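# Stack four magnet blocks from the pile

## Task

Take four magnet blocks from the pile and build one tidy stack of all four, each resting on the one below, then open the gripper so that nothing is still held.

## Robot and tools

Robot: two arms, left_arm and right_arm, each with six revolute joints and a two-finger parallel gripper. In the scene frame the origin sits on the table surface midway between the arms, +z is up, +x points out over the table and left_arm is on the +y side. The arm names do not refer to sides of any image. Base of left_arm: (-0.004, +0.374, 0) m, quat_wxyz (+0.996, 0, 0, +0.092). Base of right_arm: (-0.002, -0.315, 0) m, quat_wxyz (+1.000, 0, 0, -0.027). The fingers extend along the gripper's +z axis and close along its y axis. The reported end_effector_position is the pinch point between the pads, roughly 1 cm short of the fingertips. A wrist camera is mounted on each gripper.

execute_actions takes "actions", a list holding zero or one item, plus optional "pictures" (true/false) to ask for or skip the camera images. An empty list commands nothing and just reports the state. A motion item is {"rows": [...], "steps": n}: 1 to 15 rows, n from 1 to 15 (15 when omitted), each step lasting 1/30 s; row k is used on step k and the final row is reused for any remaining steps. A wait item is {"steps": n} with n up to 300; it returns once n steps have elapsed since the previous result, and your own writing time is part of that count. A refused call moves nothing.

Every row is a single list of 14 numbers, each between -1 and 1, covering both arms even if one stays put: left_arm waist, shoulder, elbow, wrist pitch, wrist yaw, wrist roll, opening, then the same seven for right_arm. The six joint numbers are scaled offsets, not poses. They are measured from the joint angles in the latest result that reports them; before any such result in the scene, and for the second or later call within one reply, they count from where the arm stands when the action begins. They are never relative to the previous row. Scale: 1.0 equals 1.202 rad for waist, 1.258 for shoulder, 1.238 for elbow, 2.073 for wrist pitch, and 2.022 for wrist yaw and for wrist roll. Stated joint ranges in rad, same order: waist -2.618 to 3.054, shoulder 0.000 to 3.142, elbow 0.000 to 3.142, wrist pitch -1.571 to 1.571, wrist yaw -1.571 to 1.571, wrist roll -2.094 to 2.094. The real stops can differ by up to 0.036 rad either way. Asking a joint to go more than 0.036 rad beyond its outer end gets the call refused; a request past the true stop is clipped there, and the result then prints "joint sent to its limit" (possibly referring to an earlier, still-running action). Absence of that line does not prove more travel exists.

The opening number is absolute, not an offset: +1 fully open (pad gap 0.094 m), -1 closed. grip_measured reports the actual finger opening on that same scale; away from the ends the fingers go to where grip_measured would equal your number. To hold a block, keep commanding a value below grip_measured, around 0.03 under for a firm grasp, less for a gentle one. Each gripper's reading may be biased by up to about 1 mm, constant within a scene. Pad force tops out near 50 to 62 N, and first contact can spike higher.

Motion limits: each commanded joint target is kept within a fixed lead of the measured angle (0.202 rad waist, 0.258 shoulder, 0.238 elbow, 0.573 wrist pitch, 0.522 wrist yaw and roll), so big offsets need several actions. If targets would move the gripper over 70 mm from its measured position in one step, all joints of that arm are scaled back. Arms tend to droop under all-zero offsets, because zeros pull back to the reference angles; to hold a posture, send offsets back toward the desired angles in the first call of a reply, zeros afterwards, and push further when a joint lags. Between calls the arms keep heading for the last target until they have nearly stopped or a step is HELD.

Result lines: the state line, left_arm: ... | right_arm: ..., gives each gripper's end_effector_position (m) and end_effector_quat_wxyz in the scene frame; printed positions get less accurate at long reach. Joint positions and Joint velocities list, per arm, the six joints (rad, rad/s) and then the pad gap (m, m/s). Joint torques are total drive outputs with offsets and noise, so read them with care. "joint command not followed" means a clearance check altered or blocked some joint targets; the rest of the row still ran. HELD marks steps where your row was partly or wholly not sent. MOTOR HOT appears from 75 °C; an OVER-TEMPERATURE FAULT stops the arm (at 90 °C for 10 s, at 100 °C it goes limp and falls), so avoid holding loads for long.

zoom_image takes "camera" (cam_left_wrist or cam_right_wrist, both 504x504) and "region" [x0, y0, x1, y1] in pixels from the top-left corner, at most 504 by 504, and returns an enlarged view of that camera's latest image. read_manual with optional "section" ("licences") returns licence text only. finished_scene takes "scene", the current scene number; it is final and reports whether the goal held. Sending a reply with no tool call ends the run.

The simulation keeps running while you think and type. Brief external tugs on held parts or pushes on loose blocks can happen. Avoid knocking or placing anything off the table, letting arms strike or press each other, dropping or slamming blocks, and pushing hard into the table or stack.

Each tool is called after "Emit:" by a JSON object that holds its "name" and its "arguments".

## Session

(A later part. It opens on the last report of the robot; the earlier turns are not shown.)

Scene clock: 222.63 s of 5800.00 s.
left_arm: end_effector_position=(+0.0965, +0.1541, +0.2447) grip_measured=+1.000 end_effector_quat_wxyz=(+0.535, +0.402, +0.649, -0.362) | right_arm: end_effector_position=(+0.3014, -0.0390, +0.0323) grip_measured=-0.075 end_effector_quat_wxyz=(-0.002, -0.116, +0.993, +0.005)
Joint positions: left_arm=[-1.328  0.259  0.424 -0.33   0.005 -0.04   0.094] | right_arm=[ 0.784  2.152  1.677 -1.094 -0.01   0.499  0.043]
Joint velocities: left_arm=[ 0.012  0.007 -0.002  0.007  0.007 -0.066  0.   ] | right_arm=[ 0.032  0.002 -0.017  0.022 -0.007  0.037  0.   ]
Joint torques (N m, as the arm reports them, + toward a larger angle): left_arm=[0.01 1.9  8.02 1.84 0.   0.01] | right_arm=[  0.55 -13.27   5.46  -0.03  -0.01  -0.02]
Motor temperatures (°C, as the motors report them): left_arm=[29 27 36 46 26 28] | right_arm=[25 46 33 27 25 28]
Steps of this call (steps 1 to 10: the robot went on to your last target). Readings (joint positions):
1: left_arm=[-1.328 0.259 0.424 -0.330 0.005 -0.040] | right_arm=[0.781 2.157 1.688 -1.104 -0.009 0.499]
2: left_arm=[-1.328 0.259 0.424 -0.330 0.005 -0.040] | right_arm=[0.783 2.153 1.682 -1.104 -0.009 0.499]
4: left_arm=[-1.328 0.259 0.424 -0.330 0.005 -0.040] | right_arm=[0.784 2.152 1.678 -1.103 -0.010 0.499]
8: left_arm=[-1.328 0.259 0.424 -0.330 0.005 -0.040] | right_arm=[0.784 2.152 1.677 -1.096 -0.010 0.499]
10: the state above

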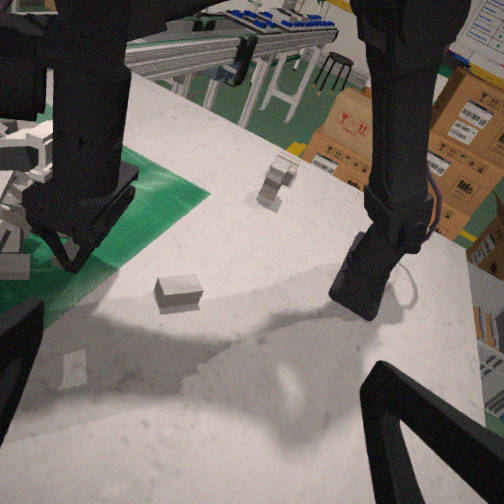

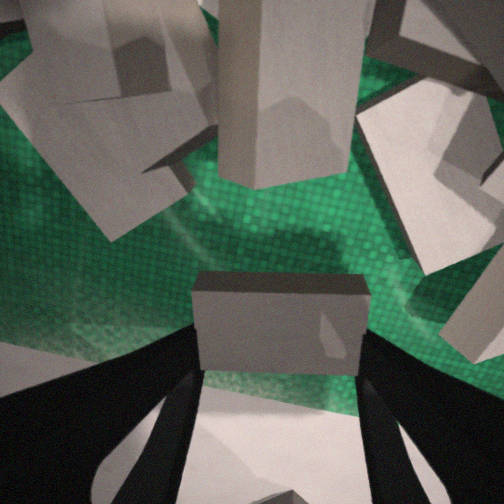

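Emit:
{"name": "execute_actions", "arguments": {"actions": [{"rows":[[0,0,0,0,0,0,1,0,-0.025,0,0,0,0,-0.13],[0,0,0,0,0,0,1,0,-0.05,0,0,0,0.02,-0.13],[0,0,0,0,0,0,1,0,-0.08,-0.01,0,0,0.06,-0.13],[0,0,0,0,0,0,1,0,-0.11,-0.03,0,0,0.11,-0.13],[0,0,0,0,0,0,1,0.01,-0.14,-0.055,0,0,0.16,-0.13],[0,0,0,0,0,0,1,0.025,-0.17,-0.085,0,0,0.21,-0.13],[0,0,0,0,0,0,1,0.04,-0.2,-0.115,0,0,0.26,-0.13],[0,0,0,0,0,0,1,0.055,-0.23,-0.145,0,0,0.31,-0.13],[0,0,0,0,0,0,1,0.07,-0.255,-0.175,0,0,0.36,-0.13],[0,0,0,0,0,0,1,0.085,-0.28,-0.205,0,0,0.41,-0.13],[0,0,0,0,0,0,1,0.1,-0.3,-0.235,0,0,0.45,-0.13],[0,0,0,0,0,0,1,0.115,-0.315,-0.265,0,0,0.49,-0.13],[0,0,0,0,0,0,1,0.127,-0.325,-0.295,0,0,0.515,-0.13],[0,0,0,0,0,0,1,0.136,-0.33,-0.318,0,0,0.533,-0.13],[0,0,0,0,0,0,1,0.142,-0.33,-0.334,0,0,0.533,-0.13]]}], "pictures": false}}

Emit:
{"name": "execute_actions", "arguments": {"actions": [{"steps":20}]}}

Emit:
{"name": "zoom_image", "arguments": {"camera": "cam_left_wrist", "region": [135,220,235,320]}}

Scene clock: 229.40 s of 5800.00 s.
left_arm: end_effector_position=(+0.0965, +0.1541, +0.2447) grip_measured=+1.000 end_effector_quat_wxyz=(+0.535, +0.402, +0.649, -0.362) | right_arm: end_effector_position=(+0.2074, -0.0525, +0.0934) grip_measured=-0.075 end_effector_quat_wxyz=(+0.014, +0.226, +0.973, +0.046)
Joint positions: left_arm=[-1.328  0.259  0.424 -0.33   0.005 -0.04   0.094] | right_arm=[ 0.939  1.736  1.343 -1.083 -0.015  1.344  0.043]
Joint velocities: left_arm=[ 0.002  0.012  0.007 -0.022  0.022  0.066  0.   ] | right_arm=[ 0.452 -0.164 -0.886 -0.066 -0.022  1.458 -0.   ]
Joint torques (N m, as the arm reports them, + toward a larger angle): left_arm=[-0.11  1.84  8.13  1.86 -0.01  0.  ] | right_arm=[-0.92 -6.97  5.15 -0.08  0.1   0.01]
Motor temperatures (°C, as the motors report them): left_arm=[29 27 36 46 26 28] | right_arm=[25 48 32 27 25 28]
Steps of this call (steps 1 to 30: the robot went on to your last target; steps 31 to 90: nothing new was sent; then 3.27 s passed at rest; steps 91 to 105: all 15 steps of this action). Readings (joint positions):
91: left_arm=[-1.328 0.259 0.424 -0.330 0.005 -0.040] | right_arm=[0.784 2.152 1.677 -1.091 -0.010 0.499]
92: left_arm=[-1.328 0.259 0.424 -0.330 0.005 -0.040] | right_arm=[0.784 2.148 1.677 -1.091 -0.010 0.504]
94: left_arm=[-1.328 0.259 0.424 -0.330 0.005 -0.040] | right_arm=[0.784 2.120 1.665 -1.089 -0.010 0.558]
98: left_arm=[-1.328 0.259 0.424 -0.330 0.005 -0.040] | right_arm=[0.799 1.958 1.569 -1.084 -0.009 0.806]
105: the state above

Scene clock: 230.07 s of 5800.00 s.
left_arm: end_effector_position=(+0.0965, +0.1541, +0.2447) grip_measured=+1.000 end_effector_quat_wxyz=(+0.535, +0.402, +0.649, -0.362) | right_arm: end_effector_position=(+0.1851, -0.0673, +0.0713) grip_measured=-0.075 end_effector_quat_wxyz=(-0.010, +0.325, +0.946, +0.004)
Joint positions: left_arm=[-1.328  0.259  0.424 -0.33   0.005 -0.04   0.094] | right_arm=[ 0.96   1.743  1.267 -1.093 -0.022  1.568  0.043]
Joint velocities: left_arm=[ 0.002 -0.002  0.002  0.037 -0.007 -0.037  0.   ] | right_arm=[ 0.002 -0.002  0.017 -0.007  0.081 -0.007  0.   ]
Joint torques (N m, as the arm reports them, + toward a larger angle): left_arm=[-0.13  1.88  8.07  1.86  0.    0.  ] | right_arm=[-0.39 -8.1   6.65 -0.19  0.08  0.1 ]
Motor temperatures (°C, as the motors report them): left_arm=[29 27 36 46 26 28] | right_arm=[25 48 32 27 25 28]
Steps of this call (steps 1 to 20: the robot went on to your last target). Readings (joint positions):
1: left_arm=[-1.328 0.259 0.424 -0.330 0.005 -0.040] | right_arm=[0.952 1.735 1.317 -1.086 -0.018 1.389]
2: left_arm=[-1.328 0.259 0.424 -0.330 0.005 -0.040] | right_arm=[0.958 1.737 1.295 -1.087 -0.021 1.426]
4: left_arm=[-1.328 0.259 0.424 -0.330 0.005 -0.040] | right_arm=[0.960 1.742 1.271 -1.092 -0.022 1.479]
8: left_arm=[-1.328 0.259 0.424 -0.330 0.005 -0.040] | right_arm=[0.960 1.743 1.267 -1.093 -0.022 1.533]
20: the state above

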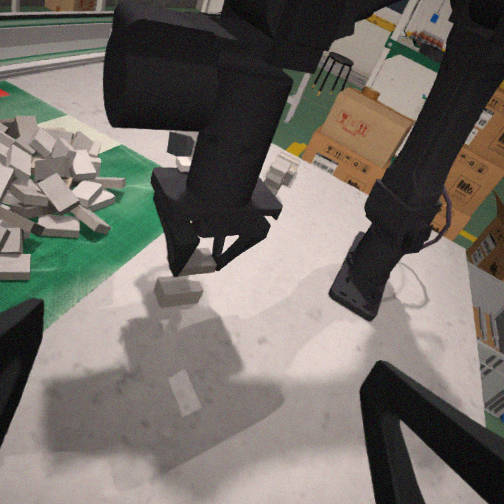

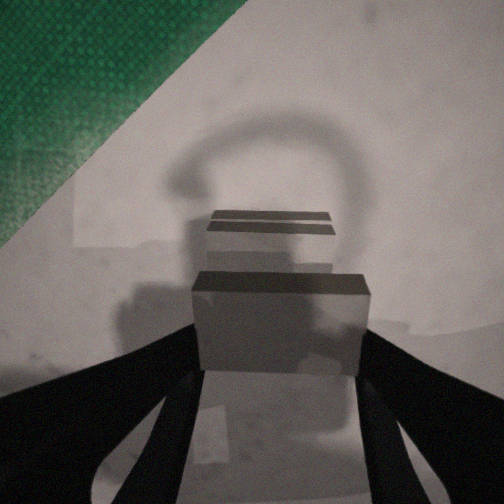

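Region (135, 220, 235, 320) of cam_left_wrist's 504x504 image, scaled by 5.040, with more detail than that image has.

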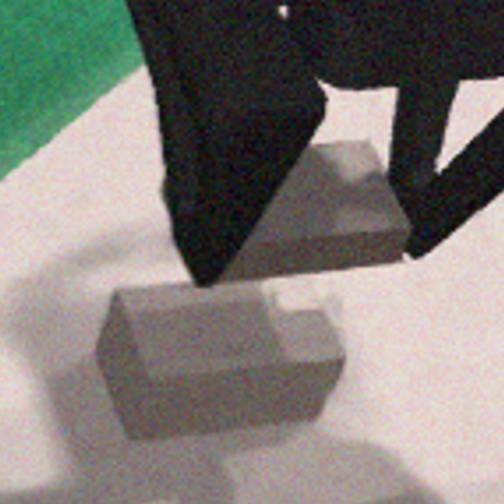

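Emit:
{"name": "execute_actions", "arguments": {"actions": [{"rows":[[0,0,0,0,0,0,1,0,0.004,-0.01,0.01,0,0,-0.13],[0,0,0,0,0,0,1,0,0.008,-0.015,0.02,0,0,-0.13],[0,0,0,0,0,0,1,0,0.012,-0.02,0.028,0,0,-0.13],[0,0,0,0,0,0,1,0,0.015,-0.025,0.035,0,0,-0.13],[0,0,0,0,0,0,1,0,0.018,-0.03,0.04,0,0,-0.13],[0,0,0,0,0,0,1,0,0.021,-0.034,0.043,0,0,-0.13],[0,0,0,0,0,0,1,0,0.024,-0.038,0.043,0,0,-0.13],[0,0,0,0,0,0,1,0,0.027,-0.041,0.043,0,0,-0.13],[0,0,0,0,0,0,1,0,0.03,-0.044,0.043,0,0,-0.13]]}], "pictures": false}}

Emit:
{"name": "execute_actions", "arguments": {"actions": [{"steps":8}]}}

Emit:
{"name": "zoom_image", "arguments": {"camera": "cam_left_wrist", "region": [135,220,235,320]}}

Scene clock: 236.60 s of 5800.00 s.
left_arm: end_effector_position=(+0.0965, +0.1541, +0.2447) grip_measured=+1.000 end_effector_quat_wxyz=(+0.535, +0.402, +0.649, -0.362) | right_arm: end_effector_position=(+0.1868, -0.0644, +0.0514) grip_measured=-0.075 end_effector_quat_wxyz=(-0.012, +0.326, +0.945, +0.004)
Joint positions: left_arm=[-1.328  0.259  0.424 -0.33   0.005 -0.04   0.094] | right_arm=[ 0.96   1.778  1.227 -1.021 -0.025  1.57   0.043]
Joint velocities: left_arm=[ 0.007  0.012 -0.007 -0.066 -0.051  0.007  0.   ] | right_arm=[-0.022  0.002 -0.017  0.037 -0.066  0.037 -0.   ]
Joint torques (N m, as the arm reports them, + toward a larger angle): left_arm=[-0.18  1.82  8.05  1.85 -0.02 -0.02] | right_arm=[-0.03 -7.91  5.43 -0.08  0.   -0.04]
Motor temperatures (°C, as the motors report them): left_arm=[29 27 36 46 26 28] | right_arm=[25 46 32 26 25 28]
Steps of this call (steps 1 to 15: the robot went on to your last target; steps 16 to 90: nothing new was sent; then 3.03 s passed at rest; steps 91 to 105: all 15 steps of this action). Readings (joint positions):
91: left_arm=[-1.328 0.259 0.424 -0.330 0.005 -0.040] | right_arm=[0.960 1.743 1.267 -1.092 -0.022 1.570]
92: left_arm=[-1.328 0.259 0.424 -0.330 0.005 -0.040] | right_arm=[0.960 1.743 1.267 -1.089 -0.023 1.570]
94: left_arm=[-1.328 0.259 0.424 -0.330 0.005 -0.040] | right_arm=[0.960 1.744 1.267 -1.074 -0.024 1.570]
98: left_arm=[-1.328 0.259 0.424 -0.330 0.005 -0.040] | right_arm=[0.960 1.756 1.250 -1.033 -0.024 1.570]
105: the state above

Scene clock: 236.87 s of 5800.00 s.
left_arm: end_effector_position=(+0.0965, +0.1541, +0.2447) grip_measured=+1.000 end_effector_quat_wxyz=(+0.535, +0.402, +0.649, -0.362) | right_arm: end_effector_position=(+0.1878, -0.0632, +0.0514) grip_measured=-0.075 end_effector_quat_wxyz=(-0.011, +0.326, +0.945, +0.006)
Joint positions: left_arm=[-1.328  0.259  0.424 -0.33   0.005 -0.04   0.094] | right_arm=[ 0.96   1.778  1.227 -1.015 -0.025  1.57   0.043]
Joint velocities: left_arm=[ 0.002 -0.012 -0.022 -0.051  0.007 -0.066  0.   ] | right_arm=[ 0.002 -0.002  0.007  0.066 -0.007 -0.007 -0.   ]
Joint torques (N m, as the arm reports them, + toward a larger angle): left_arm=[0.   1.82 8.11 1.86 0.02 0.01] | right_arm=[-0.02 -7.51  5.55 -0.06 -0.01 -0.04]
Motor temperatures (°C, as the motors report them): left_arm=[29 27 36 46 26 28] | right_arm=[25 46 32 26 25 28]
Steps of this call (steps 1 to 8: the robot went on to your last target). Readings (joint positions):
1: left_arm=[-1.328 0.259 0.424 -0.330 0.005 -0.040] | right_arm=[0.960 1.778 1.227 -1.019 -0.025 1.570]
2: left_arm=[-1.328 0.259 0.424 -0.330 0.005 -0.040] | right_arm=[0.960 1.778 1.227 -1.018 -0.025 1.570]
4: left_arm=[-1.328 0.259 0.424 -0.330 0.005 -0.040] | right_arm=[0.960 1.778 1.227 -1.016 -0.025 1.570]
8: the state above

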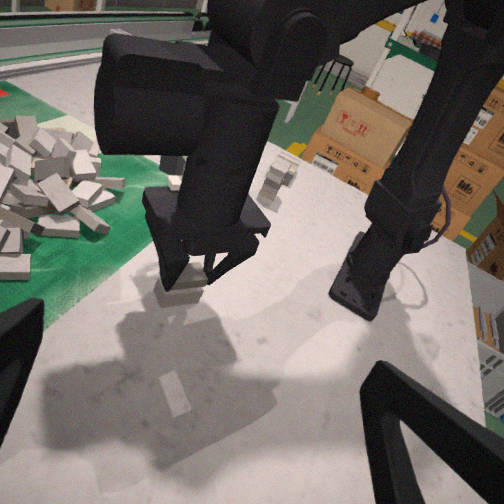

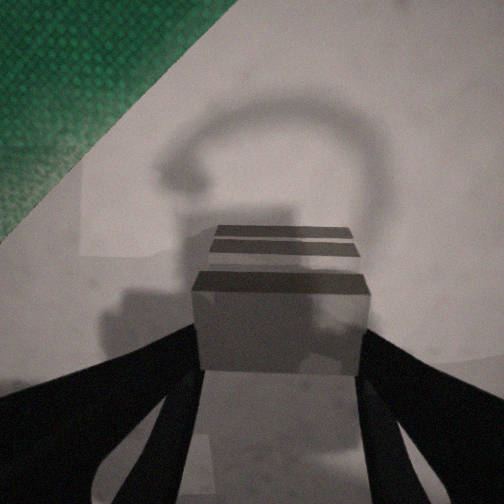

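Region (135, 220, 235, 320) of cam_left_wrist's 504x504 image, scaled by 5.040, with more detail than that image has.

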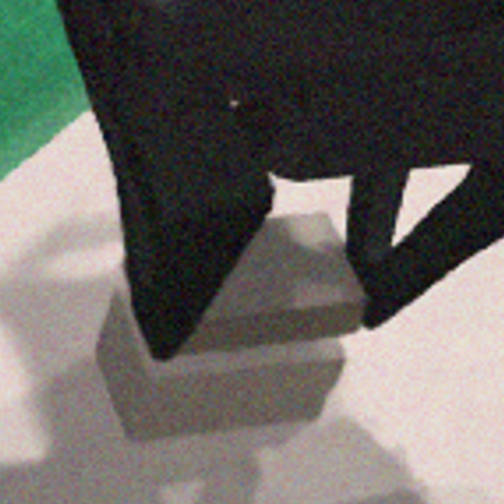

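Emit:
{"name": "execute_actions", "arguments": {"actions": [{"rows":[[0,0,0,0,0,0,1,0,0.004,0,0,0.013,0.01,-0.13],[0,0,0,0,0,0,1,0,0.008,0,0,0.013,0.01,-0.13],[0,0,0,0,0,0,1,0,0.011,0,0,0.013,0.01,-0.13],[0,0,0,0,0,0,1,0,0.014,0,0,0.013,0.01,-0.13],[0,0,0,0,0,0,1,0,0.017,0,0,0.013,0.01,-0.13],[0,0,0,0,0,0,1,0,0.02,0,0,0.013,0.01,-0.13],[0,0,0,0,0,0,1,0,0.023,0,0,0.013,0.01,-0.13],[0,0,0,0,0,0,1,0,0.026,0,0,0.013,0.01,-0.13],[0,0,0,0,0,0,1,0,0.028,0,0,0.013,0.01,-0.13]]}]}}

Emit:
{"name": "zoom_image", "arguments": {"camera": "cam_left_wrist", "region": [135,220,235,320]}}

Scene clock: 242.03 s of 5800.00 s.
left_arm: end_effector_position=(+0.0965, +0.1541, +0.2447) grip_measured=+1.000 end_effector_quat_wxyz=(+0.535, +0.402, +0.649, -0.362) | right_arm: end_effector_position=(+0.1881, -0.0657, +0.0433) grip_measured=-0.075 end_effector_quat_wxyz=(-0.011, +0.332, +0.943, -0.008)
Joint positions: left_arm=[-1.328  0.259  0.424 -0.33   0.005 -0.04   0.094] | right_arm=[ 0.96   1.806  1.227 -1.014 -0.015  1.584  0.043]
Joint velocities: left_arm=[ 0.002  0.012 -0.017 -0.037 -0.022  0.022  0.   ] | right_arm=[ 0.002 -0.012  0.012 -0.007 -0.051  0.022 -0.001]
Joint torques (N m, as the arm reports them, + toward a larger angle): left_arm=[-0.13  1.82  8.11  1.87  0.01  0.01] | right_arm=[-0.05 -7.23  6.67 -0.23  0.12  0.1 ]
Motor temperatures (°C, as the motors report them): left_arm=[29 27 36 46 26 28] | right_arm=[25 45 32 26 25 28]
Steps of this call (steps 1 to 15: the robot went on to your last target; steps 16 to 90: nothing new was sent; then 1.67 s passed at rest; steps 91 to 105: all 15 steps of this action). Readings (joint positions):
91: left_arm=[-1.328 0.259 0.424 -0.330 0.005 -0.040] | right_arm=[0.960 1.778 1.227 -1.014 -0.024 1.572]
92: left_arm=[-1.328 0.259 0.424 -0.330 0.005 -0.040] | right_arm=[0.960 1.778 1.227 -1.014 -0.022 1.575]
94: left_arm=[-1.328 0.259 0.424 -0.330 0.005 -0.040] | right_arm=[0.960 1.779 1.227 -1.014 -0.019 1.578]
98: left_arm=[-1.328 0.259 0.424 -0.330 0.005 -0.040] | right_arm=[0.960 1.793 1.227 -1.014 -0.016 1.582]
105: the state above

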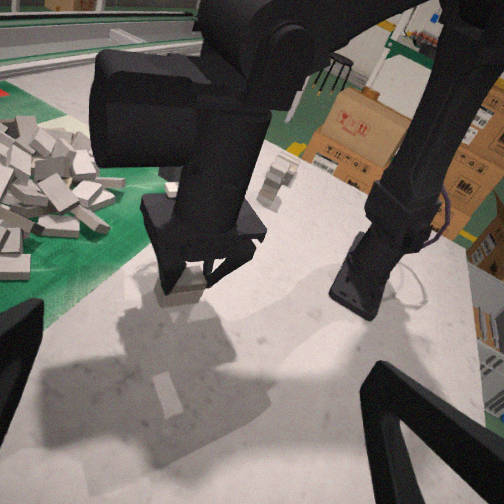

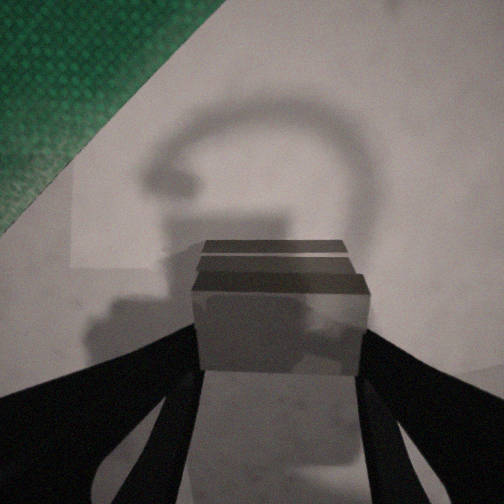

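Region (135, 220, 235, 320) of cam_left_wrist's 504x504 image, scaled by 5.040, with more detail than that image has.

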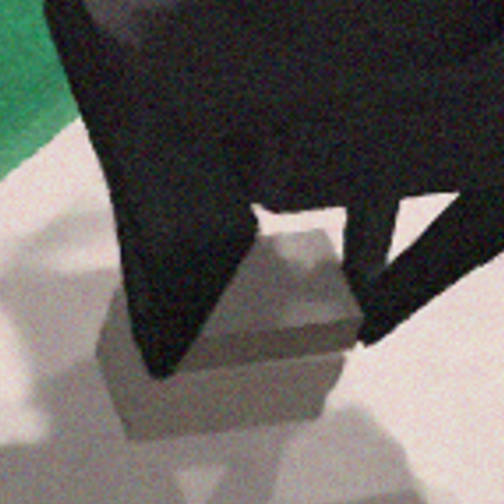

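Emit:
{"name": "execute_actions", "arguments": {"actions": [{"rows":[[0,0,0,0,0,0,1,0,0,0,0,0,0,-0.1],[0,0,0,0,0,0,1,0,0,0,0,0,0,-0.08],[0,0,0,0,0,0,1,0,0,0,0,0,0,-0.06],[0,0,0,0,0,0,1,0,0,0,0,0,0,-0.02],[0,0,0,0,0,0,1,0,0,0,0,0,0,0.05],[0,0,0,0,0,0,1,0,0,0,0,0,0,0.15],[0,0,0,0,0,0,1,0,0,0,0,0,0,0.25],[0,0,0,0,0,0,1,0,0,0,0,0,0,0.35]],"steps":9}], "pictures": false}}

Emit:
{"name": "execute_actions", "arguments": {"actions": [{"rows":[[0,0,0,0,0,0,1,0,-0.015,0.025,-0.018,0,0,0.35],[0,0,0,0,0,0,1,0,-0.022,0.04,-0.032,0,0,0.35],[0,0,0,0,0,0,1,0,-0.03,0.055,-0.046,0,0,0.35],[0,0,0,0,0,0,1,0,-0.037,0.07,-0.058,0,0,0.35],[0,0,0,0,0,0,1,0,-0.044,0.09,-0.07,0,0,0.35],[0,0,0,0,0,0,1,0,-0.05,0.11,-0.082,0,0,0.35],[0,0,0,0,0,0,1,0,-0.055,0.13,-0.094,0,0,0.35],[0,0,0,0,0,0,1,0,-0.055,0.15,-0.106,0,-0.05,0.35],[0,0,0,0,0,0,1,0,-0.055,0.17,-0.118,0,-0.15,0.35],[0,0,0,0,0,0,1,-0.02,-0.045,0.195,-0.13,0,-0.25,0.35],[0,0,0,0,0,0,1,-0.04,-0.035,0.22,-0.14,0,-0.36,0.35],[0,0,0,0,0,0,1,-0.06,-0.025,0.245,-0.15,0.01,-0.47,0.35],[0,0,0,0,0,0,1,-0.08,-0.015,0.27,-0.16,0.014,-0.58,0.35],[0,0,0,0,0,0,1,-0.1,-0.005,0.29,-0.17,0.014,-0.69,0.35],[0,0,0,0,0,0,1,-0.12,0,0.31,-0.18,0.014,-0.787,0.35]]}], "pictures": false}}

Scene clock: 251.00 s of 5800.00 s.
left_arm: end_effector_position=(+0.0965, +0.1541, +0.2447) grip_measured=+1.000 end_effector_quat_wxyz=(+0.535, +0.402, +0.649, -0.362) | right_arm: end_effector_position=(+0.1879, -0.0655, +0.0433) grip_measured=+0.337 end_effector_quat_wxyz=(-0.011, +0.332, +0.943, -0.008)
Joint positions: left_arm=[-1.328  0.259  0.424 -0.33   0.005 -0.04   0.094] | right_arm=[ 0.96   1.806  1.227 -1.014 -0.016  1.584  0.063]
Joint velocities: left_arm=[-0.002  0.012 -0.007  0.022 -0.051 -0.037  0.   ] | right_arm=[-0.002 -0.012  0.007 -0.081  0.022  0.007  0.021]
Joint torques (N m, as the arm reports them, + toward a larger angle): left_arm=[-0.12  1.81  8.16  1.86 -0.02  0.  ] | right_arm=[-0.19 -7.96  6.72 -0.23  0.07 -0.02]
Motor temperatures (°C, as the motors report them): left_arm=[29 27 36 46 26 28] | right_arm=[25 44 32 26 25 28]
Steps of this call (steps 1 to 15: the robot went on to your last target; steps 16 to 90: nothing new was sent; then 5.67 s passed at rest; steps 91 to 99: all 9 steps of this action). Readings (joint positions):
91: left_arm=[-1.328 0.259 0.424 -0.330 0.005 -0.040] | right_arm=[0.960 1.806 1.227 -1.014 -0.015 1.584]
92: left_arm=[-1.328 0.259 0.424 -0.330 0.005 -0.040] | right_arm=[0.960 1.806 1.227 -1.014 -0.015 1.584]
94: left_arm=[-1.328 0.259 0.424 -0.330 0.005 -0.040] | right_arm=[0.960 1.806 1.227 -1.014 -0.015 1.584]
98: left_arm=[-1.328 0.259 0.424 -0.330 0.005 -0.040] | right_arm=[0.960 1.806 1.227 -1.014 -0.016 1.584]
99: the state above

Scene clock: 251.50 s of 5800.00 s.
left_arm: end_effector_position=(+0.0965, +0.1541, +0.2447) grip_measured=+1.000 end_effector_quat_wxyz=(+0.535, +0.402, +0.649, -0.362) | right_arm: end_effector_position=(+0.2260, -0.0608, +0.1320) grip_measured=+0.348 end_effector_quat_wxyz=(+0.014, +0.056, +0.998, +0.031)
Joint positions: left_arm=[-1.328  0.259  0.424 -0.33   0.005 -0.04   0.094] | right_arm=[ 0.88   1.774  1.545 -1.275 -0.018  0.94   0.063]
Joint velocities: left_arm=[-0.002 -0.002 -0.002  0.007 -0.037  0.051  0.   ] | right_arm=[-0.725  0.212  0.774 -0.491  0.051 -2.777 -0.   ]
Joint torques (N m, as the arm reports them, + toward a larger angle): left_arm=[-0.1   1.92  8.15  1.84  0.   -0.01] | right_arm=[-1.44 -6.55  8.7  -0.35  0.16 -0.02]
Motor temperatures (°C, as the motors report them): left_arm=[29 27 36 46 26 28] | right_arm=[25 44 33 26 25 28]
Steps of this call (steps 1 to 15: all 15 steps of this action). Readings (joint positions):
1: left_arm=[-1.328 0.259 0.424 -0.330 0.005 -0.040] | right_arm=[0.960 1.806 1.227 -1.015 -0.017 1.584]
2: left_arm=[-1.328 0.259 0.424 -0.330 0.005 -0.040] | right_arm=[0.960 1.806 1.230 -1.022 -0.018 1.584]
4: left_arm=[-1.328 0.259 0.424 -0.330 0.005 -0.040] | right_arm=[0.960 1.802 1.247 -1.051 -0.018 1.584]
8: left_arm=[-1.328 0.259 0.424 -0.330 0.005 -0.040] | right_arm=[0.960 1.773 1.333 -1.130 -0.019 1.569]
15: the state above

Emit:
{"name": "execute_actions", "arguments": {"actions": [{"rows":[[0,0,0,0,0,0,1,-0.056,0.035,0.07,-0.054,0.015,-0.469,0.3],[0,0,0,0,0,0,1,-0.06,0.05,0.09,-0.054,0.015,-0.469,0.25],[0,0,0,0,0,0,1,-0.065,0.068,0.115,-0.054,0.015,-0.469,0.2],[0,0,0,0,0,0,1,-0.07,0.087,0.14,-0.054,0.015,-0.469,0.15],[0,0,0,0,0,0,1,-0.075,0.106,0.165,-0.054,0.015,-0.469,0.1],[0,0,0,0,0,0,1,-0.08,0.125,0.19,-0.054,0.015,-0.469,0.05],[0,0,0,0,0,0,1,-0.085,0.144,0.215,-0.054,0.015,-0.469,0],[0,0,0,0,0,0,1,-0.09,0.163,0.24,-0.054,0.015,-0.469,0],[0,0,0,0,0,0,1,-0.095,0.182,0.262,-0.054,0.015,-0.469,0],[0,0,0,0,0,0,1,-0.1,0.2,0.282,-0.054,0.015,-0.469,0],[0,0,0,0,0,0,1,-0.103,0.218,0.3,-0.054,0.015,-0.469,0],[0,0,0,0,0,0,1,-0.103,0.235,0.316,-0.054,0.015,-0.469,0],[0,0,0,0,0,0,1,-0.103,0.25,0.328,-0.054,0.015,-0.469,0],[0,0,0,0,0,0,1,-0.103,0.262,0.336,-0.054,0.015,-0.469,0],[0,0,0,0,0,0,1,-0.103,0.27,0.34,-0.054,0.015,-0.469,0]]}], "pictures": false}}

Emit:
{"name": "execute_actions", "arguments": {"actions": [{"steps":12}]}}

Scene clock: 258.43 s of 5800.00 s.
left_arm: end_effector_position=(+0.0965, +0.1541, +0.2447) grip_measured=+1.000 end_effector_quat_wxyz=(+0.535, +0.402, +0.649, -0.362) | right_arm: end_effector_position=(+0.3066, -0.0513, +0.1207) grip_measured=+0.002 end_effector_quat_wxyz=(+0.013, -0.348, +0.938, +0.000)
Joint positions: left_arm=[-1.328  0.259  0.424 -0.33   0.005 -0.04   0.094] | right_arm=[ 0.761  2.081  1.921 -1.386  0.008 -0.003  0.047]
Joint velocities: left_arm=[ 0.002 -0.002 -0.007  0.037 -0.022 -0.11   0.   ] | right_arm=[-0.061  0.462  0.271  0.037  0.066 -0.007  0.002]
Joint torques (N m, as the arm reports them, + toward a larger angle): left_arm=[0.05 1.87 8.07 1.86 0.   0.01] | right_arm=[ -0.4  -10.39   9.5   -0.15  -0.01  -0.07]
Motor temperatures (°C, as the motors report them): left_arm=[29 27 36 46 26 28] | right_arm=[25 43 33 26 25 28]
Steps of this call (steps 1 to 45: the robot went on to your last target; steps 46 to 110: nothing new was sent; then 2.77 s passed at rest; steps 111 to 125: all 15 steps of this action). Readings (joint positions):
111: left_arm=[-1.328 0.259 0.424 -0.330 0.005 -0.040] | right_arm=[0.807 1.799 1.587 -1.373 0.005 -0.002]
112: left_arm=[-1.328 0.259 0.424 -0.330 0.005 -0.040] | right_arm=[0.807 1.804 1.596 -1.378 0.006 -0.002]
114: left_arm=[-1.328 0.259 0.424 -0.330 0.005 -0.040] | right_arm=[0.807 1.833 1.638 -1.388 0.006 -0.002]
118: left_arm=[-1.328 0.259 0.424 -0.330 0.005 -0.040] | right_arm=[0.797 1.927 1.763 -1.389 0.006 -0.003]
125: the state above

Scene clock: 258.83 s of 5800.00 s.
left_arm: end_effector_position=(+0.0965, +0.1541, +0.2447) grip_measured=+1.000 end_effector_quat_wxyz=(+0.535, +0.402, +0.649, -0.362) | right_arm: end_effector_position=(+0.3081, -0.0507, +0.1088) grip_measured=+0.002 end_effector_quat_wxyz=(-0.000, -0.347, +0.938, -0.005)
Joint positions: left_arm=[-1.328  0.259  0.424 -0.33   0.005 -0.04   0.094] | right_arm=[ 0.76   2.117  1.928 -1.386  0.008 -0.003  0.047]
Joint velocities: left_arm=[-0.002 -0.002 -0.002  0.037 -0.007 -0.066  0.   ] | right_arm=[ 0.012 -0.012 -0.002 -0.007  0.007  0.081 -0.001]
Joint torques (N m, as the arm reports them, + toward a larger angle): left_arm=[-0.05  1.91  8.1   1.89  0.01 -0.03] | right_arm=[ -0.25 -11.23  10.33  -0.22   0.02  -0.07]
Motor temperatures (°C, as the motors report them): left_arm=[29 27 36 46 26 28] | right_arm=[25 43 33 26 25 28]
Steps of this call (steps 1 to 12: the robot went on to your last target). Readings (joint positions):
1: left_arm=[-1.328 0.259 0.424 -0.330 0.005 -0.040] | right_arm=[0.760 2.095 1.927 -1.386 0.008 -0.003]
2: left_arm=[-1.328 0.259 0.424 -0.330 0.005 -0.040] | right_arm=[0.760 2.105 1.928 -1.386 0.008 -0.003]
4: left_arm=[-1.328 0.259 0.424 -0.330 0.005 -0.040] | right_arm=[0.760 2.115 1.928 -1.386 0.008 -0.003]
8: left_arm=[-1.328 0.259 0.424 -0.330 0.005 -0.040] | right_arm=[0.760 2.117 1.928 -1.386 0.008 -0.003]
12: the state above

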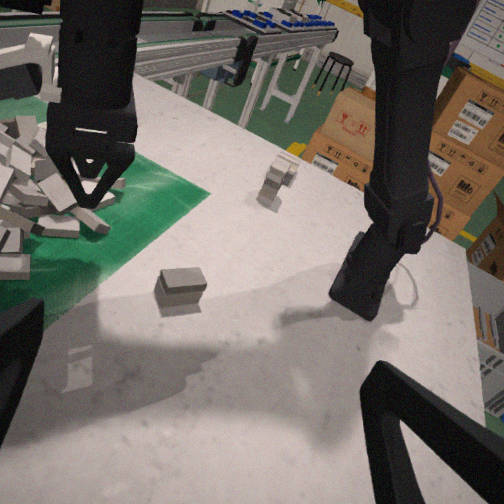

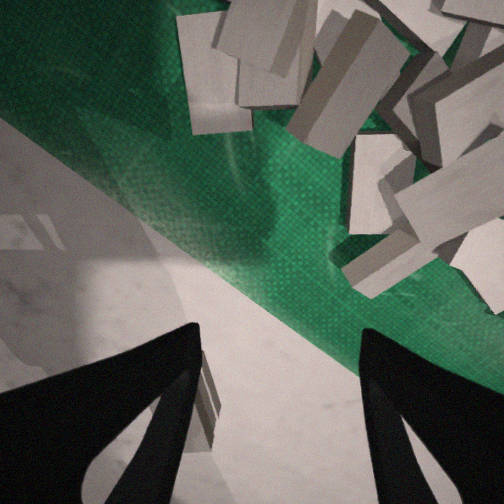

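Emit:
{"name": "execute_actions", "arguments": {"actions": [{"rows":[[0,0,0,0,0,0,1,0.006,0.008,0.025,0.007,0,-0.01,-0.04],[0,0,0,0,0,0,1,0.012,0.018,0.035,0.014,0,-0.02,-0.08],[0,0,0,0,0,0,1,0.018,0.029,0.045,0.021,0,-0.033,-0.12],[0,0,0,0,0,0,1,0.024,0.04,0.055,0.028,0,-0.033,-0.16],[0,0,0,0,0,0,1,0.03,0.051,0.065,0.035,0,-0.033,-0.2],[0,0,0,0,0,0,1,0.036,0.062,0.075,0.042,0,-0.033,-0.25],[0,0,0,0,0,0,1,0.042,0.073,0.084,0.048,0,-0.033,-0.25],[0,0,0,0,0,0,1,0.048,0.084,0.092,0.054,0,-0.033,-0.25],[0,0,0,0,0,0,1,0.052,0.095,0.099,0.054,0,-0.033,-0.25],[0,0,0,0,0,0,1,0.055,0.106,0.105,0.054,0,-0.033,-0.25],[0,0,0,0,0,0,1,0.055,0.117,0.11,0.054,0,-0.033,-0.25],[0,0,0,0,0,0,1,0.055,0.128,0.11,0.054,0,-0.033,-0.25],[0,0,0,0,0,0,1,0.055,0.138,0.11,0.054,0,-0.033,-0.25],[0,0,0,0,0,0,1,0.055,0.145,0.11,0.054,0,-0.033,-0.25],[0,0,0,0,0,0,1,0.055,0.149,0.11,0.054,0,-0.033,-0.25]]}], "pictures": false}}

Emit:
{"name": "execute_actions", "arguments": {"actions": [{"steps":12}]}}

Scene clock: 269.33 s of 5800.00 s.
left_arm: end_effector_position=(+0.0965, +0.1541, +0.2447) grip_measured=+1.000 end_effector_quat_wxyz=(+0.535, +0.402, +0.649, -0.362) | right_arm: end_effector_position=(+0.3205, -0.0003, +0.0685) grip_measured=-0.248 end_effector_quat_wxyz=(+0.014, -0.406, +0.914, +0.001)
Joint positions: left_arm=[-1.328  0.259  0.424 -0.33   0.005 -0.04   0.094] | right_arm=[ 0.827  2.281  2.033 -1.295  0.008 -0.062  0.035]
Joint velocities: left_arm=[ 0.002 -0.007  0.007  0.007 -0.022 -0.007  0.   ] | right_arm=[ 0.017  0.32  -0.017  0.037 -0.051 -0.037 -0.   ]
Joint torques (N m, as the arm reports them, + toward a larger angle): left_arm=[-0.07  1.78  8.19  1.84  0.01 -0.02] | right_arm=[ -0.12 -12.24   9.95   0.    -0.01  -0.06]
Motor temperatures (°C, as the motors report them): left_arm=[29 27 36 46 26 28] | right_arm=[25 45 34 26 25 28]
Steps of this call (steps 1 to 30: the robot went on to your last target; steps 31 to 90: nothing new was sent; then 7.00 s passed at rest; steps 91 to 105: all 15 steps of this action). Readings (joint positions):
91: left_arm=[-1.328 0.259 0.424 -0.330 0.005 -0.040] | right_arm=[0.760 2.117 1.928 -1.386 0.008 -0.005]
92: left_arm=[-1.328 0.259 0.424 -0.330 0.005 -0.040] | right_arm=[0.760 2.118 1.929 -1.385 0.008 -0.011]
94: left_arm=[-1.328 0.259 0.424 -0.330 0.005 -0.040] | right_arm=[0.763 2.131 1.946 -1.382 0.008 -0.029]
98: left_arm=[-1.328 0.259 0.424 -0.330 0.005 -0.040] | right_arm=[0.786 2.183 1.995 -1.341 0.008 -0.050]
105: the state above

Scene clock: 269.73 s of 5800.00 s.
left_arm: end_effector_position=(+0.0965, +0.1541, +0.2447) grip_measured=+1.000 end_effector_quat_wxyz=(+0.535, +0.402, +0.649, -0.362) | right_arm: end_effector_position=(+0.3198, -0.0010, +0.0560) grip_measured=-0.248 end_effector_quat_wxyz=(+0.002, -0.407, +0.914, -0.004)
Joint positions: left_arm=[-1.328  0.259  0.424 -0.33   0.005 -0.04   0.094] | right_arm=[ 0.827  2.31   2.033 -1.292  0.008 -0.064  0.035]
Joint velocities: left_arm=[-0.002  0.007 -0.002  0.037 -0.007  0.066  0.   ] | right_arm=[-0.012 -0.002  0.007 -0.022 -0.022 -0.022 -0.   ]
Joint torques (N m, as the arm reports them, + toward a larger angle): left_arm=[-0.1   1.81  8.18  1.87  0.    0.01] | right_arm=[ -0.09 -13.1    9.7   -0.03  -0.01  -0.03]
Motor temperatures (°C, as the motors report them): left_arm=[29 27 36 46 26 28] | right_arm=[25 45 34 26 25 28]
Steps of this call (steps 1 to 12: the robot went on to your last target). Readings (joint positions):
1: left_arm=[-1.328 0.259 0.424 -0.330 0.005 -0.040] | right_arm=[0.827 2.292 2.033 -1.294 0.008 -0.062]
2: left_arm=[-1.328 0.259 0.424 -0.330 0.005 -0.040] | right_arm=[0.827 2.300 2.033 -1.294 0.008 -0.063]
4: left_arm=[-1.328 0.259 0.424 -0.330 0.005 -0.040] | right_arm=[0.827 2.309 2.033 -1.294 0.008 -0.063]
8: left_arm=[-1.328 0.259 0.424 -0.330 0.005 -0.040] | right_arm=[0.827 2.310 2.033 -1.293 0.008 -0.064]
12: the state above

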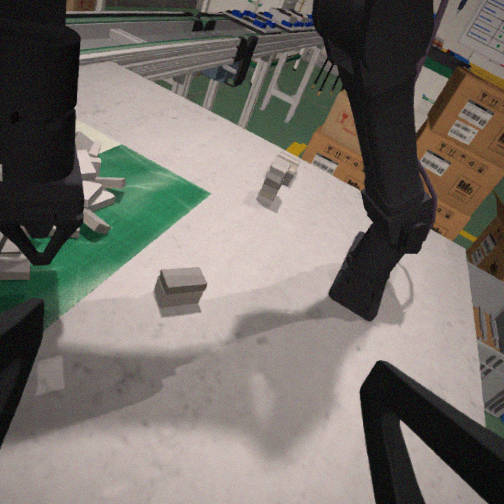

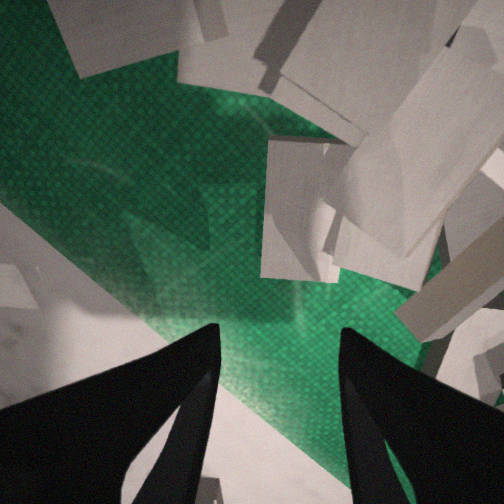

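Emit:
{"name": "execute_actions", "arguments": {"actions": [{"rows":[[0,0,0,0,0,0,1,0.004,0,0.03,-0.012,0,-0.04,-0.25],[0,0,0,0,0,0,1,0.008,0,0.05,-0.02,0,-0.09,-0.25],[0,0,0,0,0,0,1,0.012,0.005,0.07,-0.028,0,-0.15,-0.25],[0,0,0,0,0,0,1,0.016,0.014,0.09,-0.036,0,-0.21,-0.25],[0,0,0,0,0,0,1,0.016,0.024,0.112,-0.044,0,-0.27,-0.25],[0,0,0,0,0,0,1,0.016,0.034,0.134,-0.052,0,-0.33,-0.25],[0,0,0,0,0,0,1,0.016,0.045,0.156,-0.06,0,-0.39,-0.25],[0,0,0,0,0,0,1,0.016,0.056,0.178,-0.068,0,-0.45,-0.25],[0,0,0,0,0,0,1,0.016,0.067,0.2,-0.075,0,-0.51,-0.2],[0,0,0,0,0,0,1,0.016,0.078,0.222,-0.081,0,-0.57,-0.15],[0,0,0,0,0,0,1,0.016,0.089,0.244,-0.086,0,-0.63,-0.1],[0,0,0,0,0,0,1,0.016,0.1,0.264,-0.09,0,-0.68,-0.05],[0,0,0,0,0,0,1,0.016,0.111,0.28,-0.092,0,-0.72,0],[0,0,0,0,0,0,1,0.016,0.121,0.292,-0.092,0,-0.745,0.05],[0,0,0,0,0,0,1,0.016,0.128,0.299,-0.092,0,-0.756,0.08]]}], "pictures": false}}

Emit:
{"name": "execute_actions", "arguments": {"actions": [{"steps":20}]}}

Scene clock: 278.90 s of 5800.00 s.
left_arm: end_effector_position=(+0.0965, +0.1541, +0.2447) grip_measured=+1.000 end_effector_quat_wxyz=(+0.535, +0.402, +0.649, -0.362) | right_arm: end_effector_position=(+0.3403, +0.0265, +0.0829) grip_measured=+0.063 end_effector_quat_wxyz=(-0.028, +0.849, -0.528, +0.011)
Joint positions: left_arm=[-1.328  0.259  0.424 -0.33   0.005 -0.04   0.094] | right_arm=[ 0.838  2.433  2.354 -1.433  0.008 -1.244  0.05 ]
Joint velocities: left_arm=[ 0.002  0.002 -0.007  0.081 -0.066 -0.007  0.   ] | right_arm=[ 0.012  0.33   0.413 -0.154 -0.037 -2.234  0.03 ]
Joint torques (N m, as the arm reports them, + toward a larger angle): left_arm=[-0.07  1.97  8.21  1.86  0.01  0.01] | right_arm=[  0.86 -11.82   9.05  -0.44   0.    -0.06]
Motor temperatures (°C, as the motors report them): left_arm=[29 27 36 46 26 28] | right_arm=[25 47 35 26 25 28]
Steps of this call (steps 1 to 30: the robot went on to your last target; steps 31 to 90: nothing new was sent; then 5.67 s passed at rest; steps 91 to 105: all 15 steps of this action). Readings (joint positions):
91: left_arm=[-1.328 0.259 0.424 -0.330 0.005 -0.040] | right_arm=[0.827 2.310 2.033 -1.293 0.008 -0.076]
92: left_arm=[-1.328 0.259 0.424 -0.330 0.005 -0.040] | right_arm=[0.827 2.310 2.038 -1.299 0.008 -0.105]
94: left_arm=[-1.328 0.259 0.424 -0.330 0.005 -0.040] | right_arm=[0.827 2.318 2.068 -1.321 0.008 -0.214]
98: left_arm=[-1.328 0.259 0.424 -0.330 0.005 -0.040] | right_arm=[0.833 2.348 2.179 -1.365 0.008 -0.560]
105: the state above

Scene clock: 279.57 s of 5800.00 s.
left_arm: end_effector_position=(+0.0965, +0.1541, +0.2447) grip_measured=+1.000 end_effector_quat_wxyz=(+0.535, +0.402, +0.649, -0.362) | right_arm: end_effector_position=(+0.3370, +0.0228, +0.0706) grip_measured=+0.078 end_effector_quat_wxyz=(-0.004, +0.926, -0.377, +0.007)
Joint positions: left_arm=[-1.328  0.259  0.424 -0.33   0.005 -0.04   0.094] | right_arm=[ 0.838  2.467  2.369 -1.459  0.01  -1.583  0.051]
Joint velocities: left_arm=[ 0.002 -0.007 -0.007 -0.022 -0.037 -0.007  0.   ] | right_arm=[ 0.007  0.012 -0.007  0.007  0.037 -0.037 -0.   ]
Joint torques (N m, as the arm reports them, + toward a larger angle): left_arm=[-0.12  1.89  8.04  1.89 -0.02  0.01] | right_arm=[  0.64 -13.38   9.9   -0.35  -0.02  -0.13]
Motor temperatures (°C, as the motors report them): left_arm=[29 27 36 46 26 28] | right_arm=[25 47 35 26 25 28]
Steps of this call (steps 1 to 20: the robot went on to your last target). Readings (joint positions):
1: left_arm=[-1.328 0.259 0.424 -0.330 0.005 -0.040] | right_arm=[0.838 2.443 2.364 -1.436 0.009 -1.313]
2: left_arm=[-1.328 0.259 0.424 -0.330 0.005 -0.040] | right_arm=[0.838 2.451 2.368 -1.439 0.009 -1.368]
4: left_arm=[-1.328 0.259 0.424 -0.330 0.005 -0.040] | right_arm=[0.838 2.461 2.369 -1.446 0.009 -1.448]
8: left_arm=[-1.328 0.259 0.424 -0.330 0.005 -0.040] | right_arm=[0.838 2.467 2.369 -1.456 0.010 -1.530]
20: the state above

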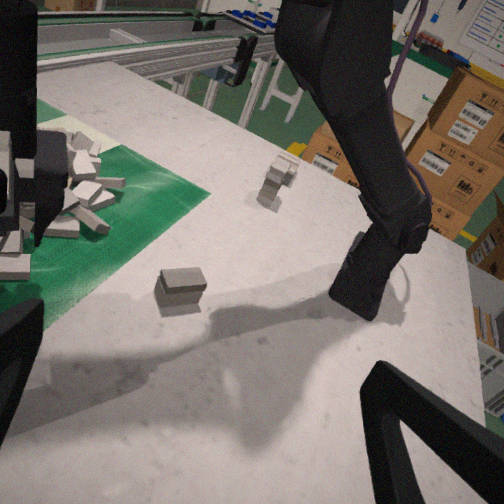

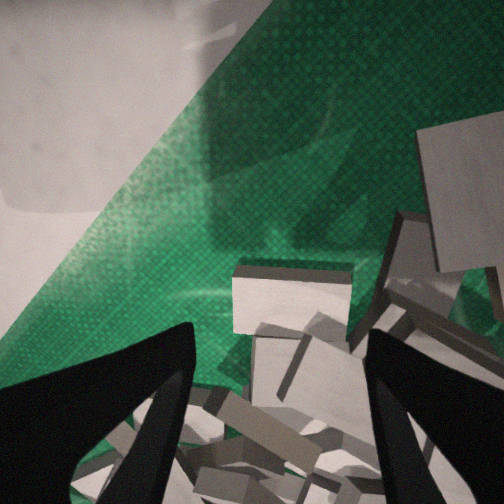

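Emit:
{"name": "execute_actions", "arguments": {"actions": []}}

Scene clock: 295.33 s of 5800.00 s.
left_arm: end_effector_position=(+0.0965, +0.1541, +0.2447) grip_measured=+1.000 end_effector_quat_wxyz=(+0.535, +0.402, +0.649, -0.362) | right_arm: end_effector_position=(+0.3370, +0.0227, +0.0706) grip_measured=+0.078 end_effector_quat_wxyz=(-0.004, +0.927, -0.376, +0.007)
Joint positions: left_arm=[-1.328  0.259  0.424 -0.33   0.005 -0.04   0.094] | right_arm=[ 0.838  2.467  2.369 -1.46   0.01  -1.587  0.051]
Joint velocities: left_arm=[ 0.002  0.002 -0.012  0.066 -0.022  0.007  0.   ] | right_arm=[ 0.007 -0.002  0.007 -0.037  0.007  0.007 -0.001]
Joint torques (N m, as the arm reports them, + toward a larger angle): left_arm=[-0.03  1.83  8.15  1.87  0.01  0.  ] | right_arm=[  0.64 -13.27   9.97  -0.38  -0.03  -0.08]
Motor temperatures (°C, as the motors report them): left_arm=[29 27 36 47 26 28] | right_arm=[25 50 35 26 25 28]
Steps of this call (steps 1 to 30: the robot went on to your last target; steps 31 to 90: nothing new was sent; then 12.77 s passed at rest). Readings (joint positions):
1: left_arm=[-1.328 0.259 0.424 -0.330 0.005 -0.040] | right_arm=[0.838 2.467 2.369 -1.459 0.010 -1.584]
2: left_arm=[-1.328 0.259 0.424 -0.330 0.005 -0.040] | right_arm=[0.838 2.467 2.369 -1.460 0.010 -1.584]
4: left_arm=[-1.328 0.259 0.424 -0.330 0.005 -0.040] | right_arm=[0.838 2.467 2.369 -1.460 0.010 -1.585]
8: left_arm=[-1.328 0.259 0.424 -0.330 0.005 -0.040] | right_arm=[0.838 2.467 2.369 -1.460 0.010 -1.586]
90: the state above
All arms were judged still, so your last target was given up. Only a new action makes them travel on or press farther. Fingers that are still opening or closing keep moving.

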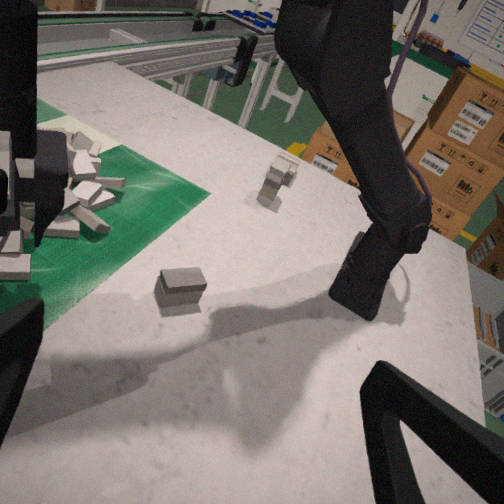

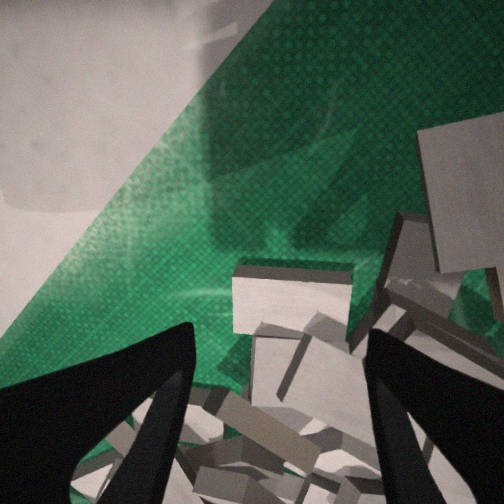

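Emit:
{"name": "execute_actions", "arguments": {"actions": [{"rows":[[0,0,0,0,0,0,1,0,0.002,-0.015,0.012,0,0,0.08],[0,0,0,0,0,0,1,0,0.003,-0.025,0.02,0,0,0.08],[0,0,0,0,0,0,1,0,0.004,-0.035,0.028,0,0,0.08],[0,0,0,0,0,0,1,0,0.005,-0.045,0.035,0,0,0.08],[0,0,0,0,0,0,1,0,0.006,-0.055,0.042,0,0,0.08],[0,0,0,0,0,0,1,0,0.007,-0.065,0.048,0,0,0.08],[0,0,0,0,0,0,1,0,0.008,-0.075,0.054,0,0,0.08],[0,0,0,0,0,0,1,0,0.008,-0.084,0.054,0,0,0.08]],"steps":15}], "pictures": false}}

Emit:
{"name": "execute_actions", "arguments": {"actions": [{"steps":12}]}}

Scene clock: 300.77 s of 5800.00 s.
left_arm: end_effector_position=(+0.0965, +0.1541, +0.2447) grip_measured=+1.000 end_effector_quat_wxyz=(+0.535, +0.402, +0.649, -0.362) | right_arm: end_effector_position=(+0.3394, +0.0245, +0.0456) grip_measured=+0.078 end_effector_quat_wxyz=(-0.003, +0.927, -0.376, +0.008)
Joint positions: left_arm=[-1.328  0.259  0.424 -0.33   0.005 -0.04   0.094] | right_arm=[ 0.838  2.475  2.283 -1.368  0.013 -1.587  0.051]
Joint velocities: left_arm=[ 0.002 -0.007 -0.012 -0.037 -0.066 -0.037  0.   ] | right_arm=[ 0.002 -0.007  0.022  0.037  0.007 -0.022 -0.001]
Joint torques (N m, as the arm reports them, + toward a larger angle): left_arm=[-0.04  1.86  8.09  1.85  0.    0.01] | right_arm=[ -0.03 -13.52   5.54   0.02  -0.03  -0.01]
Motor temperatures (°C, as the motors report them): left_arm=[29 27 36 47 26 28] | right_arm=[25 50 35 26 25 28]
Steps of this call (steps 1 to 90: nothing new was sent; then 1.93 s passed at rest; steps 91 to 105: all 15 steps of this action). Readings (joint positions):
91: left_arm=[-1.328 0.259 0.424 -0.330 0.005 -0.040] | right_arm=[0.838 2.467 2.369 -1.459 0.011 -1.587]
92: left_arm=[-1.328 0.259 0.424 -0.330 0.005 -0.040] | right_arm=[0.838 2.467 2.369 -1.455 0.011 -1.587]
94: left_arm=[-1.328 0.259 0.424 -0.330 0.005 -0.040] | right_arm=[0.838 2.467 2.359 -1.437 0.011 -1.587]
98: left_arm=[-1.328 0.259 0.424 -0.330 0.005 -0.040] | right_arm=[0.838 2.467 2.307 -1.392 0.012 -1.587]
105: the state above

Scene clock: 301.17 s of 5800.00 s.
left_arm: end_effector_position=(+0.0965, +0.1541, +0.2447) grip_measured=+1.000 end_effector_quat_wxyz=(+0.535, +0.402, +0.649, -0.362) | right_arm: end_effector_position=(+0.3403, +0.0255, +0.0456) grip_measured=+0.078 end_effector_quat_wxyz=(-0.005, +0.927, -0.376, +0.009)
Joint positions: left_arm=[-1.328  0.259  0.424 -0.33   0.005 -0.04   0.094] | right_arm=[ 0.838  2.475  2.283 -1.363  0.013 -1.587  0.051]
Joint velocities: left_arm=[-0.007  0.002 -0.012 -0.037  0.007 -0.022  0.   ] | right_arm=[-0.007  0.012 -0.017  0.022 -0.066  0.007 -0.   ]
Joint torques (N m, as the arm reports them, + toward a larger angle): left_arm=[0.   1.83 8.15 1.85 0.   0.  ] | right_arm=[ -0.01 -13.4    5.65  -0.03  -0.03  -0.01]
Motor temperatures (°C, as the motors report them): left_arm=[29 27 36 47 26 28] | right_arm=[25 50 35 26 25 28]
Steps of this call (steps 1 to 12: the robot went on to your last target). Readings (joint positions):
1: left_arm=[-1.328 0.259 0.424 -0.330 0.005 -0.040] | right_arm=[0.838 2.475 2.283 -1.366 0.013 -1.587]
2: left_arm=[-1.328 0.259 0.424 -0.330 0.005 -0.040] | right_arm=[0.838 2.475 2.283 -1.364 0.013 -1.587]
4: left_arm=[-1.328 0.259 0.424 -0.330 0.005 -0.040] | right_arm=[0.838 2.475 2.283 -1.363 0.013 -1.587]
8: left_arm=[-1.328 0.259 0.424 -0.330 0.005 -0.040] | right_arm=[0.838 2.475 2.283 -1.363 0.013 -1.587]
12: the state above

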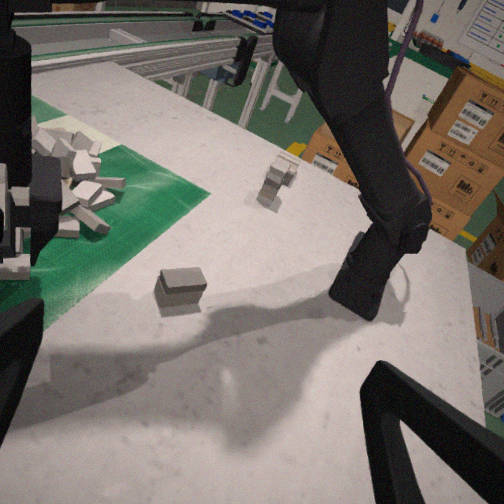

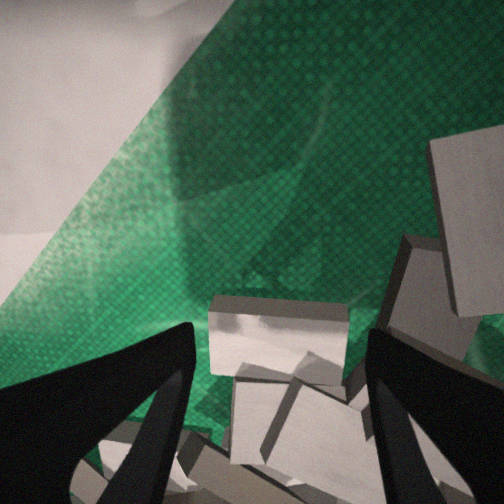

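Emit:
{"name": "execute_actions", "arguments": {"actions": [{"rows":[[0,0,0,0,0,0,1,0,0,-0.015,0.01,0,0,0.07],[0,0,0,0,0,0,1,0,0,-0.022,0.015,0,0,0.06],[0,0,0,0,0,0,1,0,0,-0.03,0.02,0,0,0.05],[0,0,0,0,0,0,1,0,0,-0.037,0.024,0,0,0.05],[0,0,0,0,0,0,1,0,0,-0.044,0.028,0,0,0.05],[0,0,0,0,0,0,1,0,0,-0.051,0.032,0,0,0.05],[0,0,0,0,0,0,1,0,0,-0.058,0.035,0,0,0.05],[0,0,0,0,0,0,1,0,0,-0.065,0.038,0,0,0.05],[0,0,0,0,0,0,1,0,0,-0.072,0.04,0,0,0.05]],"steps":15}], "pictures": false}}

Emit:
{"name": "execute_actions", "arguments": {"actions": [{"steps":12}]}}

Scene clock: 305.20 s of 5800.00 s.
left_arm: end_effector_position=(+0.0965, +0.1541, +0.2447) grip_measured=+1.000 end_effector_quat_wxyz=(+0.535, +0.402, +0.649, -0.362) | right_arm: end_effector_position=(+0.3372, +0.0223, +0.0285) grip_measured=+0.052 end_effector_quat_wxyz=(+0.004, +0.927, -0.376, +0.005)
Joint positions: left_arm=[-1.328  0.259  0.424 -0.33   0.005 -0.04   0.094] | right_arm=[ 0.838  2.475  2.215 -1.314  0.013 -1.587  0.049]
Joint velocities: left_arm=[ 0.007 -0.007 -0.012  0.037 -0.081  0.051  0.   ] | right_arm=[-0.012 -0.002 -0.002  0.051 -0.022 -0.022  0.001]
Joint torques (N m, as the arm reports them, + toward a larger angle): left_arm=[-0.05  1.77  8.2   1.88 -0.03 -0.02] | right_arm=[  0.09 -13.55   5.34   0.12  -0.01  -0.01]
Motor temperatures (°C, as the motors report them): left_arm=[29 27 36 47 26 28] | right_arm=[25 51 34 26 25 28]
Steps of this call (steps 1 to 15: the robot went on to your last target; steps 16 to 90: nothing new was sent; then 0.53 s passed at rest; steps 91 to 105: all 15 steps of this action). Readings (joint positions):
91: left_arm=[-1.328 0.259 0.424 -0.330 0.005 -0.040] | right_arm=[0.838 2.475 2.283 -1.362 0.013 -1.587]
92: left_arm=[-1.328 0.259 0.424 -0.330 0.005 -0.040] | right_arm=[0.838 2.475 2.283 -1.361 0.013 -1.587]
94: left_arm=[-1.328 0.259 0.424 -0.330 0.005 -0.040] | right_arm=[0.838 2.475 2.275 -1.353 0.013 -1.587]
98: left_arm=[-1.328 0.259 0.424 -0.330 0.005 -0.040] | right_arm=[0.838 2.475 2.239 -1.332 0.013 -1.587]
105: the state above

Scene clock: 305.60 s of 5800.00 s.
left_arm: end_effector_position=(+0.0965, +0.1541, +0.2447) grip_measured=+1.000 end_effector_quat_wxyz=(+0.535, +0.402, +0.649, -0.362) | right_arm: end_effector_position=(+0.3372, +0.0223, +0.0285) grip_measured=+0.052 end_effector_quat_wxyz=(+0.004, +0.927, -0.376, +0.005)
Joint positions: left_arm=[-1.328  0.259  0.424 -0.33   0.005 -0.04   0.094] | right_arm=[ 0.838  2.475  2.215 -1.314  0.013 -1.587  0.049]
Joint velocities: left_arm=[ 0.007 -0.007  0.012 -0.066  0.037 -0.022  0.   ] | right_arm=[-0.007  0.002 -0.002 -0.022  0.022 -0.022 -0.   ]
Joint torques (N m, as the arm reports them, + toward a larger angle): left_arm=[ 0.02  1.9   8.22  1.85 -0.01  0.  ] | right_arm=[ -0.02 -13.58   5.32   0.12  -0.01  -0.01]
Motor temperatures (°C, as the motors report them): left_arm=[29 27 36 47 26 28] | right_arm=[25 51 34 26 25 28]
Steps of this call (steps 1 to 12: the robot went on to your last target). Readings (joint positions):
1: left_arm=[-1.328 0.259 0.424 -0.330 0.005 -0.040] | right_arm=[0.838 2.475 2.215 -1.314 0.013 -1.587]
2: left_arm=[-1.328 0.259 0.424 -0.330 0.005 -0.040] | right_arm=[0.838 2.475 2.215 -1.314 0.013 -1.587]
4: left_arm=[-1.328 0.259 0.424 -0.330 0.005 -0.040] | right_arm=[0.838 2.475 2.215 -1.314 0.013 -1.587]
8: left_arm=[-1.328 0.259 0.424 -0.330 0.005 -0.040] | right_arm=[0.838 2.475 2.215 -1.314 0.013 -1.587]
12: the state above

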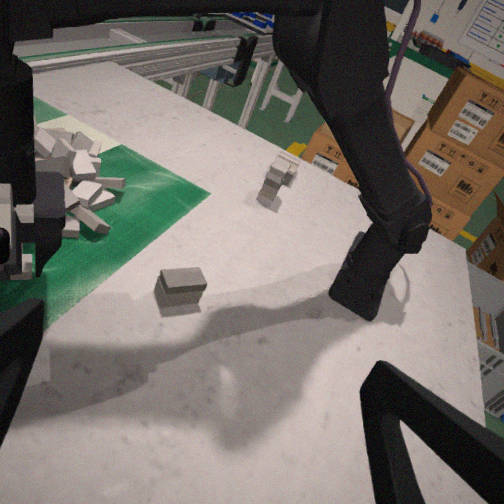

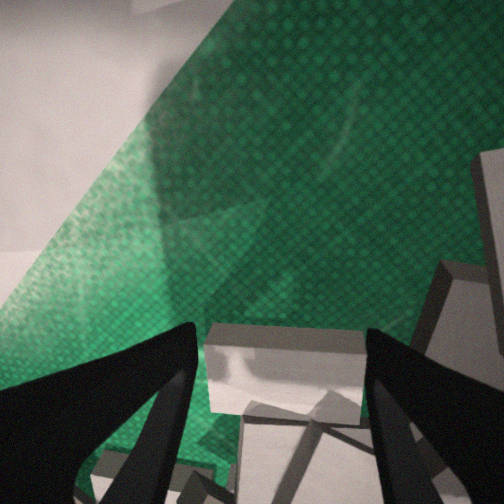

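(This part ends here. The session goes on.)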